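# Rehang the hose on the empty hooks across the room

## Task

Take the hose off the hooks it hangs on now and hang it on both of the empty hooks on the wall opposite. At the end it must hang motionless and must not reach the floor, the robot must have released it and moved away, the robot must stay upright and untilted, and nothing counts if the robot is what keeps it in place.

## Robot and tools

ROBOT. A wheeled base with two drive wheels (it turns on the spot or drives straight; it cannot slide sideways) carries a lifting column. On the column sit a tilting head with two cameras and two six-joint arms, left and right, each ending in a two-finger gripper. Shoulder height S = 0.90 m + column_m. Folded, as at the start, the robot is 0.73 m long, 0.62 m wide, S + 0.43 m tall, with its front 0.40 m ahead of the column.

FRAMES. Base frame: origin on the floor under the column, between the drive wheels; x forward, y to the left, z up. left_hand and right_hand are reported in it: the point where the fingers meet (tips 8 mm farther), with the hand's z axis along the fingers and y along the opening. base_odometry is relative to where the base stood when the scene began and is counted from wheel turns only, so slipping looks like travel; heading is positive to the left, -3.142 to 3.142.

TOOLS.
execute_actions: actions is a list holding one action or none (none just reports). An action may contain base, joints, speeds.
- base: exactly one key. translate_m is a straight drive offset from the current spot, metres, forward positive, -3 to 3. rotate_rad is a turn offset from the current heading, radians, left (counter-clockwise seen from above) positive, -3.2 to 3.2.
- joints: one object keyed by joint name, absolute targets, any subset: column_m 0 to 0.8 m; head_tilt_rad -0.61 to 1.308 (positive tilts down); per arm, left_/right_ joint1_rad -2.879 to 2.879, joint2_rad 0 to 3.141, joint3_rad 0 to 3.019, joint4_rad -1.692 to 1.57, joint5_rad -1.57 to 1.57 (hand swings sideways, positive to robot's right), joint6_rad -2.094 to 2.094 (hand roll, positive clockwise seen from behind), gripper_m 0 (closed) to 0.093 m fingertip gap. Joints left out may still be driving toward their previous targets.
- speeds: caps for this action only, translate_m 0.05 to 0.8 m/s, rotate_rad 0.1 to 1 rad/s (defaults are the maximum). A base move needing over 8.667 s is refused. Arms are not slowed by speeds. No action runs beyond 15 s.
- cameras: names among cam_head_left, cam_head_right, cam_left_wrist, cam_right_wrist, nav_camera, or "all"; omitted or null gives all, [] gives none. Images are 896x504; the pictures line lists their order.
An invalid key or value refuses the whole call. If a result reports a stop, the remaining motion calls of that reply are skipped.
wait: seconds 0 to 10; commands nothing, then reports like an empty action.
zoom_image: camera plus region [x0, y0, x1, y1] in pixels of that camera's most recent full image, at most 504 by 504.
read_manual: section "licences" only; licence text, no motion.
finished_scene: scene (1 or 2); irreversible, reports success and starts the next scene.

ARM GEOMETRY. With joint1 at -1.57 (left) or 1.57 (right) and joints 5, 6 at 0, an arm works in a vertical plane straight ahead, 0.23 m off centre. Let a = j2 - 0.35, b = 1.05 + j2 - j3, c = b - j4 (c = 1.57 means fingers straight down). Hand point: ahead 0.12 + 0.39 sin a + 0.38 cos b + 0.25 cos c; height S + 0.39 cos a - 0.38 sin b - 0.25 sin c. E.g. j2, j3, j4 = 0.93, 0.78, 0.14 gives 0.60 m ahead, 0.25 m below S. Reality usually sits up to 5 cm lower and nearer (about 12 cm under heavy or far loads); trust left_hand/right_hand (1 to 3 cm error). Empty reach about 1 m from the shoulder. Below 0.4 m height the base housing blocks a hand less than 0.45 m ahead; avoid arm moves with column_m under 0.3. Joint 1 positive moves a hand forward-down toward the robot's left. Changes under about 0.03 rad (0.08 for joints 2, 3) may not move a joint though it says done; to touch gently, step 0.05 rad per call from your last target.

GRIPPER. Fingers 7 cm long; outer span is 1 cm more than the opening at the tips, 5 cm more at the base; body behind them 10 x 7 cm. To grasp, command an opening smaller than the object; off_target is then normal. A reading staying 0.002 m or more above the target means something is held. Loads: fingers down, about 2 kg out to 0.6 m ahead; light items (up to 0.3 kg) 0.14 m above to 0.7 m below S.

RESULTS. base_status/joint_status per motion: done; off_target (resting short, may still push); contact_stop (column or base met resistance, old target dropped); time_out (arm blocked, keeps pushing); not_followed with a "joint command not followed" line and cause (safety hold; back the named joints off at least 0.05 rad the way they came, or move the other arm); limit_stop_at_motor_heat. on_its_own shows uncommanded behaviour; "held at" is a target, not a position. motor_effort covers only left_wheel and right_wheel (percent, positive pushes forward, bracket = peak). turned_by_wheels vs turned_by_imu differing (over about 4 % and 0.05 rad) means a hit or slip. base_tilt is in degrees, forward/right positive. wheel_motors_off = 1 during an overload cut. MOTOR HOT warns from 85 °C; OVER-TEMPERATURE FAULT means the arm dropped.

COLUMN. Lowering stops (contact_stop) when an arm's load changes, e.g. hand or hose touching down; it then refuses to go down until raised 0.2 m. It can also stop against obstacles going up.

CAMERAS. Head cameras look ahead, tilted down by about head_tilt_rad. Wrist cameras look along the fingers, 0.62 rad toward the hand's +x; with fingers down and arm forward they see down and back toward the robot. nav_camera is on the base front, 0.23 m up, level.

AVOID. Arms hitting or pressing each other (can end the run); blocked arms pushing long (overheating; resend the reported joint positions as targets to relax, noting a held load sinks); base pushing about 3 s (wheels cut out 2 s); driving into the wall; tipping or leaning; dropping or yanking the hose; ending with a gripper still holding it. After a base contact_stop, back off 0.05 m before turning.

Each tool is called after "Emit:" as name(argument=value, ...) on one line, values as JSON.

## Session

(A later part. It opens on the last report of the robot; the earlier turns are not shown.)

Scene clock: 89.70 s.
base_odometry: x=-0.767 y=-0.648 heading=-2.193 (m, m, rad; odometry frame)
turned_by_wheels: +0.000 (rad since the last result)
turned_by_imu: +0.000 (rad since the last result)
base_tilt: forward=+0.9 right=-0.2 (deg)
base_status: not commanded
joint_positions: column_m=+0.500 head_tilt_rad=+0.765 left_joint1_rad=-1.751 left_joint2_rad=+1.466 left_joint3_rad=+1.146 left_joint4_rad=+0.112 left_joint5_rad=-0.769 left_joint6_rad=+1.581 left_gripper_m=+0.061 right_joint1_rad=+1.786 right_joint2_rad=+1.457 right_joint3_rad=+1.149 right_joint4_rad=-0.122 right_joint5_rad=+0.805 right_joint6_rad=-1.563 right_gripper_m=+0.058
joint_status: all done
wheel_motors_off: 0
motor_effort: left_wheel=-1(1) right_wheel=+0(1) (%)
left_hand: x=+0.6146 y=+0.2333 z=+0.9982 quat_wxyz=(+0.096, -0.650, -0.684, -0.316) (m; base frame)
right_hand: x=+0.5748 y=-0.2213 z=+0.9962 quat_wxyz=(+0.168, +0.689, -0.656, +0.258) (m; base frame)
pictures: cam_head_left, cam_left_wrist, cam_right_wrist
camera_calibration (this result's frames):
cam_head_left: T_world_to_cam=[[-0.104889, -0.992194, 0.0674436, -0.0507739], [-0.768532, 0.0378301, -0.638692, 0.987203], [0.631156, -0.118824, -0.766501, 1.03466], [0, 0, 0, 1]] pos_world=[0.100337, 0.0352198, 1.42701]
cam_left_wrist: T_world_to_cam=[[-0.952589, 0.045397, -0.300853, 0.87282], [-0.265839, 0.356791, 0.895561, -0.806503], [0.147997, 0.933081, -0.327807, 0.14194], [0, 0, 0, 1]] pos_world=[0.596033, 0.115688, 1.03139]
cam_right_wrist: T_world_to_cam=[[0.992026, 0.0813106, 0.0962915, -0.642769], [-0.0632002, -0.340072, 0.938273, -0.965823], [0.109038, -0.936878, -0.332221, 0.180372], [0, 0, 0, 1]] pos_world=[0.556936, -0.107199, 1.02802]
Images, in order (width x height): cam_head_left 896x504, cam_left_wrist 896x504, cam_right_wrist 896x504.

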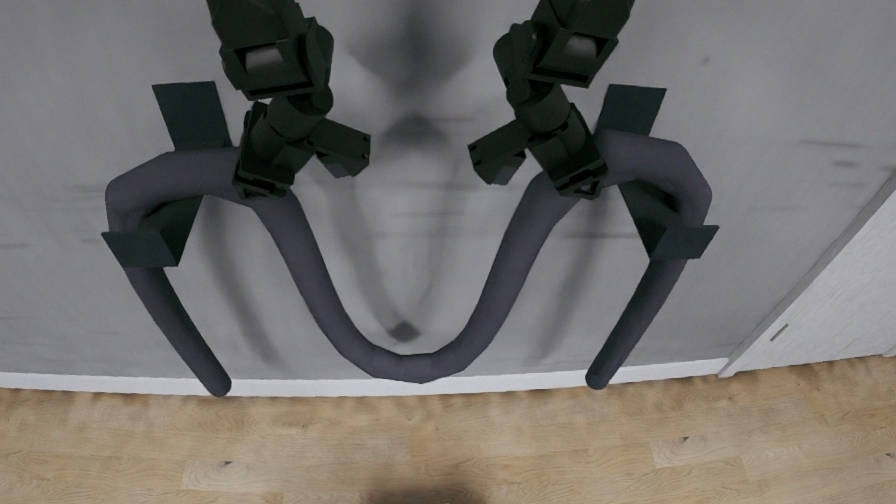

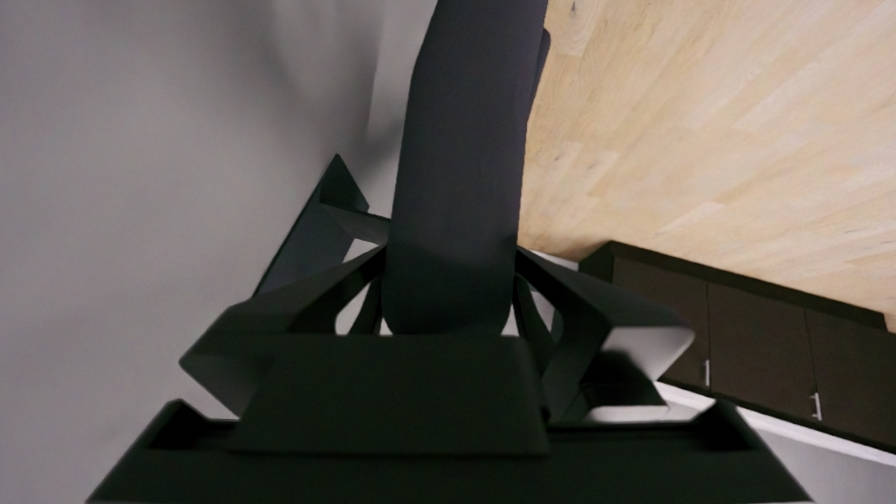

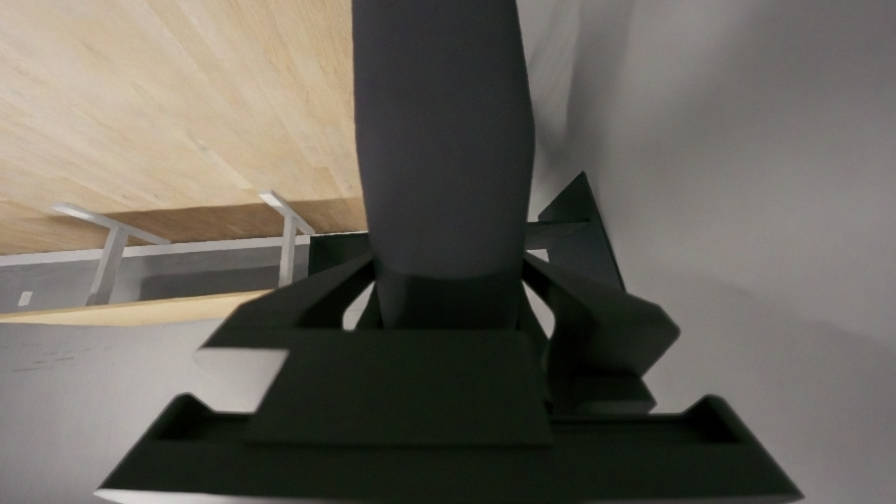

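Emit:
execute_actions(actions=[{"joints":{"column_m":0.465,"left_joint1_rad":-1.75,"right_joint1_rad":1.79}}], cameras=[])

Emit:
execute_actions(actions=[{"joints":{"left_gripper_m":0.093,"right_gripper_m":0.093}}], cameras=["cam_head_left","cam_left_wrist","cam_right_wrist"])

Scene clock: 91.70 s.
base_odometry: x=-0.767 y=-0.648 heading=-2.193 (m, m, rad; odometry frame)
turned_by_wheels: +0.000 (rad since the last result)
turned_by_imu: +0.000 (rad since the last result)
base_tilt: forward=+1.0 right=-0.1 (deg)
base_status: not commanded
joint_positions: column_m=+0.465 head_tilt_rad=+0.765 left_joint1_rad=-1.744 left_joint2_rad=+1.457 left_joint3_rad=+1.146 left_joint4_rad=+0.112 left_joint5_rad=-0.768 left_joint6_rad=+1.584 left_gripper_m=+0.060 right_joint1_rad=+1.785 right_joint2_rad=+1.457 right_joint3_rad=+1.149 right_joint4_rad=-0.122 right_joint5_rad=+0.808 right_joint6_rad=-1.563 right_gripper_m=+0.058
joint_status: all done
wheel_motors_off: 0
motor_effort: left_wheel=+1(1) right_wheel=+0(0) (%)
left_hand: x=+0.6179 y=+0.2380 z=+0.9672 quat_wxyz=(+0.096, -0.648, -0.684, -0.320) (m; base frame)
right_hand: x=+0.5748 y=-0.2226 z=+0.9614 quat_wxyz=(+0.170, +0.689, -0.656, +0.259) (m; base frame)
pictures: none
No camera images: the call's "cameras" was empty. Leave "cameras" out to get every camera's image.

Scene clock: 92.33 s.
base_odometry: x=-0.767 y=-0.648 heading=-2.193 (m, m, rad; odometry frame)
turned_by_wheels: +0.000 (rad since the last result)
turned_by_imu: +0.000 (rad since the last result)
base_tilt: forward=+0.9 right=-0.1 (deg)
base_status: not commanded
joint_positions: column_m=+0.465 head_tilt_rad=+0.765 left_joint1_rad=-1.744 left_joint2_rad=+1.455 left_joint3_rad=+1.146 left_joint4_rad=+0.112 left_joint5_rad=-0.764 left_joint6_rad=+1.580 left_gripper_m=+0.093 right_joint1_rad=+1.785 right_joint2_rad=+1.457 right_joint3_rad=+1.149 right_joint4_rad=-0.122 right_joint5_rad=+0.802 right_joint6_rad=-1.563 right_gripper_m=+0.093
joint_status: all done
wheel_motors_off: 0
motor_effort: left_wheel=+0(1) right_wheel=+0(0) (%)
left_hand: x=+0.6188 y=+0.2375 z=+0.9678 quat_wxyz=(+0.093, -0.647, -0.686, -0.320) (m; base frame)
right_hand: x=+0.5748 y=-0.2216 z=+0.9609 quat_wxyz=(+0.168, +0.689, -0.656, +0.257) (m; base frame)
pictures: cam_head_left, cam_left_wrist, cam_right_wrist
camera_calibration (this result's frames):
cam_head_left: T_world_to_cam=[[-0.104889, -0.992194, 0.0674436, -0.0484121], [-0.768532, 0.0378301, -0.638692, 0.964837], [0.631156, -0.118824, -0.766501, 1.00782], [0, 0, 0, 1]] pos_world=[0.100337, 0.0352198, 1.392]
cam_left_wrist: T_world_to_cam=[[-0.949597, 0.0415258, -0.310712, 0.876033], [-0.276684, 0.354885, 0.89303, -0.770079], [0.147351, 0.933987, -0.325508, 0.125383], [0, 0, 0, 1]] pos_world=[0.600334, 0.119805, 1.00071]
cam_right_wrist: T_world_to_cam=[[0.992074, 0.080855, 0.0961873, -0.639369], [-0.0630352, -0.341962, 0.937597, -0.932631], [0.108702, -0.936229, -0.334155, 0.170591], [0, 0, 0, 1]] pos_world=[0.556969, -0.107516, 0.992935]
Images, in order (width x height): cam_head_left 896x504, cam_left_wrist 896x504, cam_right_wrist 896x504.

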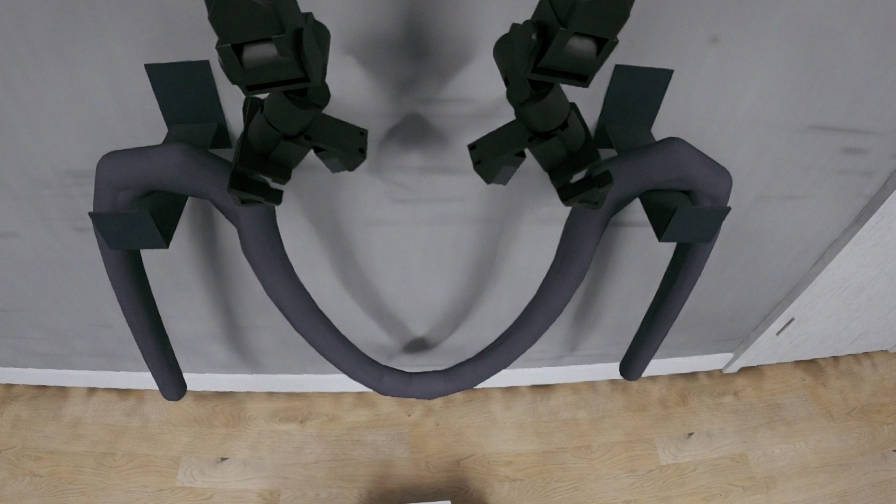

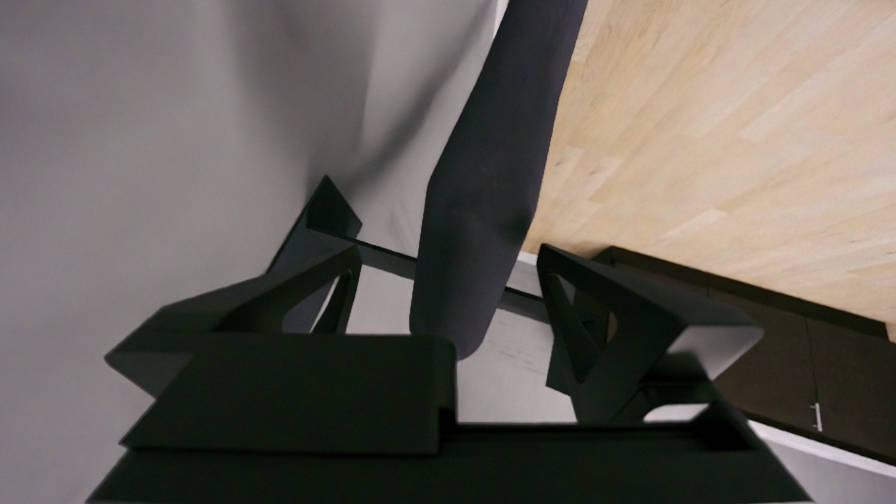

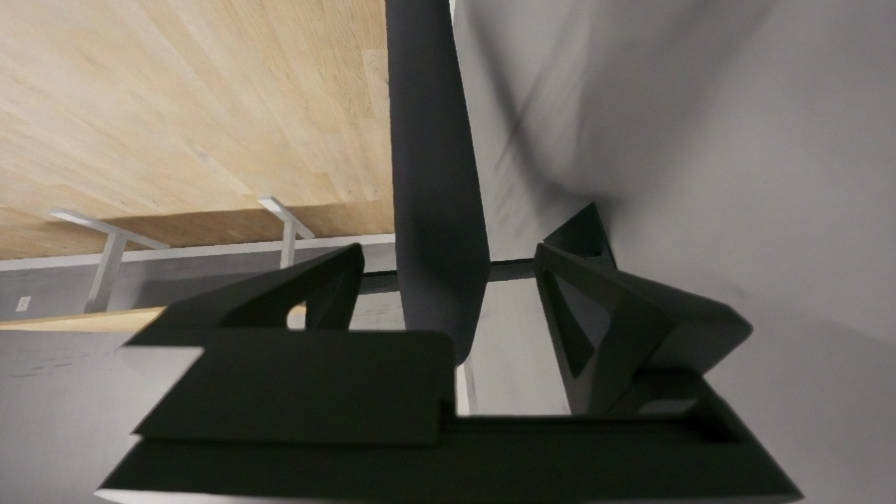

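Seated. Raise, then back off.

Emit:
execute_actions(actions=[{"joints":{"column_m":0.64}}], cameras=[])

Emit:
execute_actions(actions=[{"base":{"translate_m":-0.6},"speeds":{"translate_m":0.4},"joints":{"head_tilt_rad":0.55}}], cameras=[])

Emit:
wait(seconds=3)

Scene clock: 96.13 s.
base_odometry: x=-0.767 y=-0.648 heading=-2.193 (m, m, rad; odometry frame)
turned_by_wheels: +0.000 (rad since the last result)
turned_by_imu: +0.001 (rad since the last result)
base_tilt: forward=+1.0 right=-0.1 (deg)
base_status: not commanded
joint_positions: column_m=+0.640 head_tilt_rad=+0.765 left_joint1_rad=-1.744 left_joint2_rad=+1.451 left_joint3_rad=+1.146 left_joint4_rad=+0.112 left_joint5_rad=-0.764 left_joint6_rad=+1.580 left_gripper_m=+0.093 right_joint1_rad=+1.785 right_joint2_rad=+1.457 right_joint3_rad=+1.149 right_joint4_rad=-0.122 right_joint5_rad=+0.802 right_joint6_rad=-1.563 right_gripper_m=+0.093
joint_status: all done
wheel_motors_off: 0
motor_effort: left_wheel=+1(1) right_wheel=+0(1) (%)
left_hand: x=+0.6207 y=+0.2377 z=+1.1450 quat_wxyz=(+0.092, -0.646, -0.687, -0.321) (m; base frame)
right_hand: x=+0.5748 y=-0.2216 z=+1.1358 quat_wxyz=(+0.168, +0.689, -0.656, +0.257) (m; base frame)
pictures: none
No camera images: the call's "cameras" was empty. Leave "cameras" out to get every camera's image.

Scene clock: 99.17 s.
base_odometry: x=-0.417 y=-0.161 heading=-2.195 (m, m, rad; odometry frame)
turned_by_wheels: -0.001 (rad since the last result)
turned_by_imu: -0.003 (rad since the last result)
base_tilt: forward=+0.9 right=-0.1 (deg)
base_status: done
joint_positions: column_m=+0.640 head_tilt_rad=+0.568 left_joint1_rad=-1.745 left_joint2_rad=+1.449 left_joint3_rad=+1.147 left_joint4_rad=+0.112 left_joint5_rad=-0.764 left_joint6_rad=+1.579 left_gripper_m=+0.093 right_joint1_rad=+1.785 right_joint2_rad=+1.457 right_joint3_rad=+1.149 right_joint4_rad=-0.122 right_joint5_rad=+0.802 right_joint6_rad=-1.563 right_gripper_m=+0.093
joint_status: all done
wheel_motors_off: 0
motor_effort: left_wheel=-1(45) right_wheel=+2(33) (%)
left_hand: x=+0.6221 y=+0.2374 z=+1.1461 quat_wxyz=(+0.090, -0.645, -0.687, -0.322) (m; base frame)
right_hand: x=+0.5752 y=-0.2215 z=+1.1359 quat_wxyz=(+0.167, +0.689, -0.656, +0.257) (m; base frame)
pictures: none
No camera images: the call's "cameras" was empty. Leave "cameras" out to get every camera's image.

Scene clock: 102.17 s.
base_odometry: x=-0.417 y=-0.161 heading=-2.195 (m, m, rad; odometry frame)
turned_by_wheels: +0.000 (rad since the last result)
turned_by_imu: +0.001 (rad since the last result)
base_tilt: forward=+0.9 right=-0.1 (deg)
base_status: done
joint_positions: column_m=+0.640 head_tilt_rad=+0.568 left_joint1_rad=-1.745 left_joint2_rad=+1.449 left_joint3_rad=+1.147 left_joint4_rad=+0.112 left_joint5_rad=-0.764 left_joint6_rad=+1.579 left_gripper_m=+0.093 right_joint1_rad=+1.785 right_joint2_rad=+1.457 right_joint3_rad=+1.149 right_joint4_rad=-0.122 right_joint5_rad=+0.802 right_joint6_rad=-1.563 right_gripper_m=+0.093
joint_status: all done
wheel_motors_off: 0
motor_effort: left_wheel=-3(45) right_wheel=+2(33) (%)
left_hand: x=+0.6221 y=+0.2374 z=+1.1461 quat_wxyz=(+0.090, -0.645, -0.687, -0.322) (m; base frame)
right_hand: x=+0.5752 y=-0.2215 z=+1.1359 quat_wxyz=(+0.167, +0.689, -0.656, +0.257) (m; base frame)
wait: 3.00 s; at rest by 0.27 s
pictures: cam_head_left, cam_head_right, cam_left_wrist, cam_right_wrist, nav_camera
camera_calibration (this result's frames):
cam_head_left: T_world_to_cam=[[-0.116095, -0.992194, 0.0455213, -0.0240003], [-0.628067, 0.0378301, -0.777239, 1.29475], [0.76945, -0.118824, -0.627556, 0.909015], [0, 0, 0, 1]] pos_world=[0.11096, 0.0352198, 1.57788]
cam_head_right: T_world_to_cam=[[-0.113004, -0.992999, 0.0344012, -0.0685589], [-0.627565, 0.0444891, -0.777292, 1.29907], [0.770319, -0.109426, -0.628199, 0.904502], [0, 0, 0, 1]] pos_world=[0.110749, -0.0268973, 1.58032]
cam_left_wrist: T_world_to_cam=[[-0.947043, 0.0396216, -0.318652, 0.942567], [-0.284612, 0.355899, 0.89013, -0.920374], [0.148676, 0.933684, -0.325775, 0.182533], [0, 0, 0, 1]] pos_world=[0.603563, 0.119786, 1.17907]
cam_right_wrist: T_world_to_cam=[[0.992013, 0.0807099, 0.0969304, -0.657412], [-0.0637372, -0.342386, 0.937395, -1.09614], [0.108845, -0.936086, -0.334507, 0.229433], [0, 0, 0, 1]] pos_world=[0.557324, -0.107474, 1.16799]
Images, in order (width x height): cam_head_left 896x504, cam_head_right 896x504, cam_left_wrist 896x504, cam_right_wrist 896x504, nav_camera 896x504.

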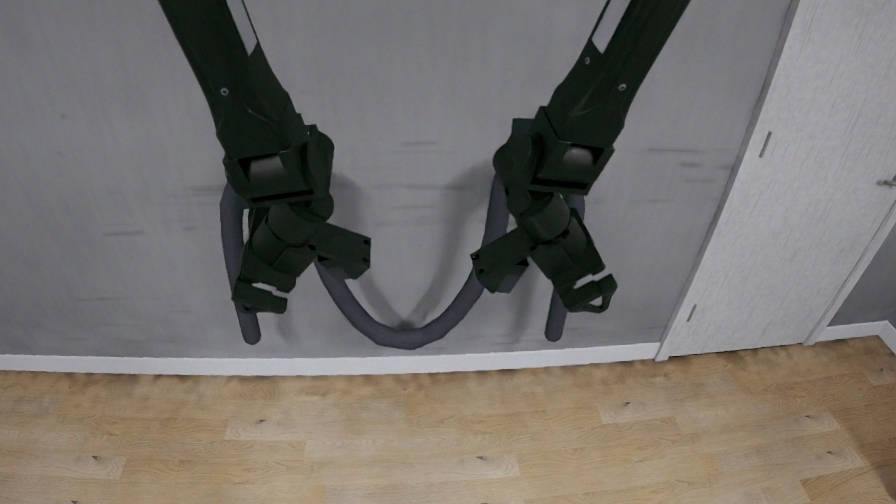

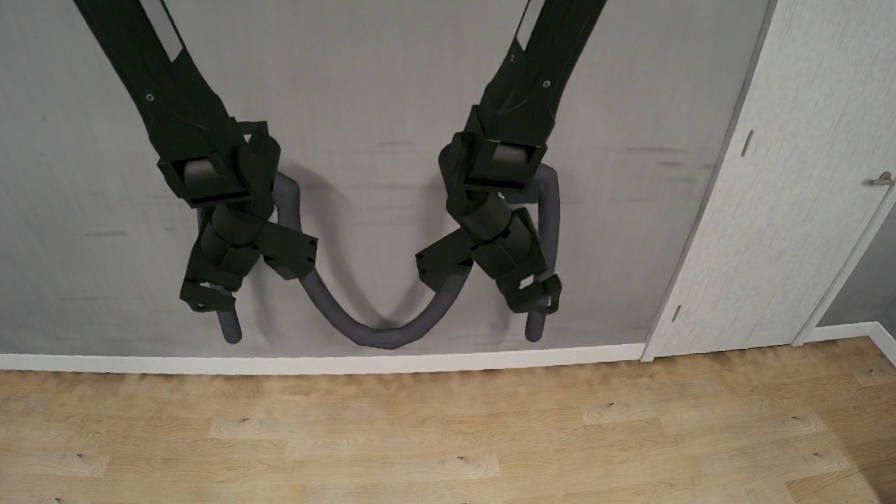

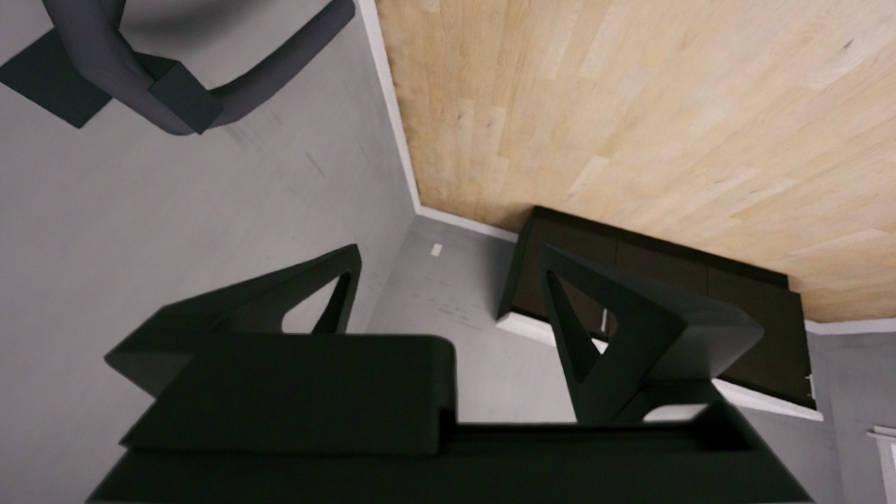

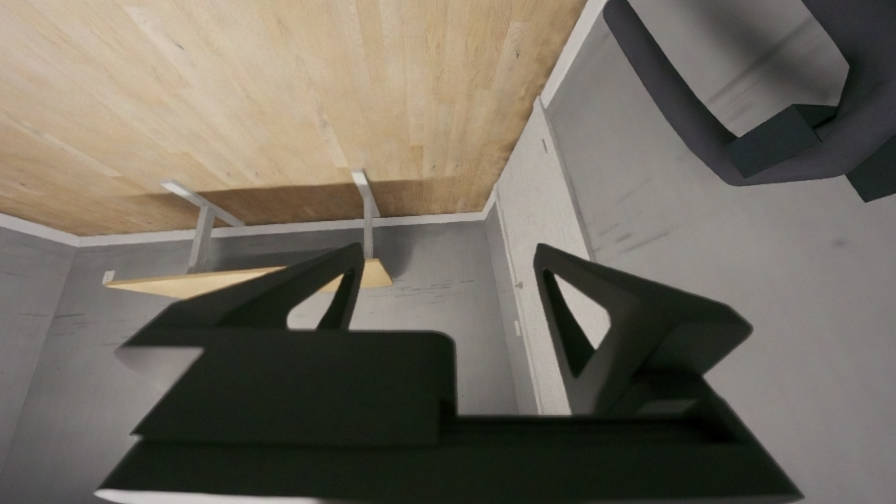

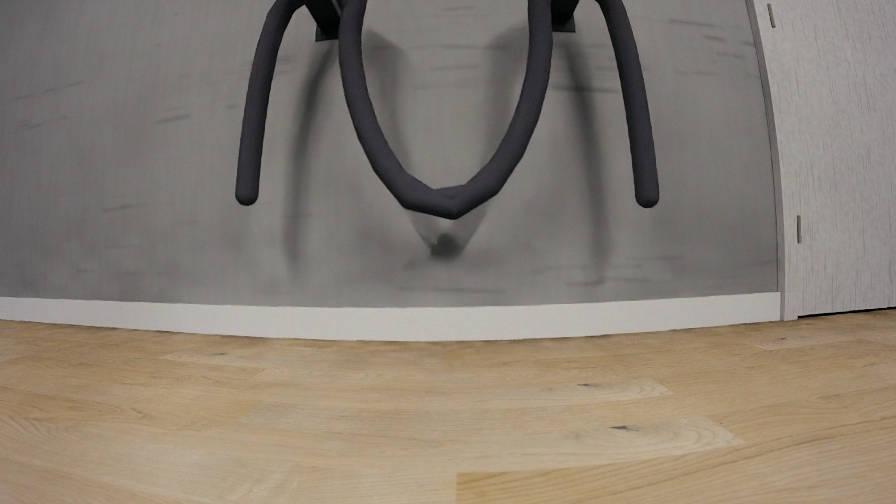

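Emit:
finished_scene(scene=2)

The scene is finished: the task was done.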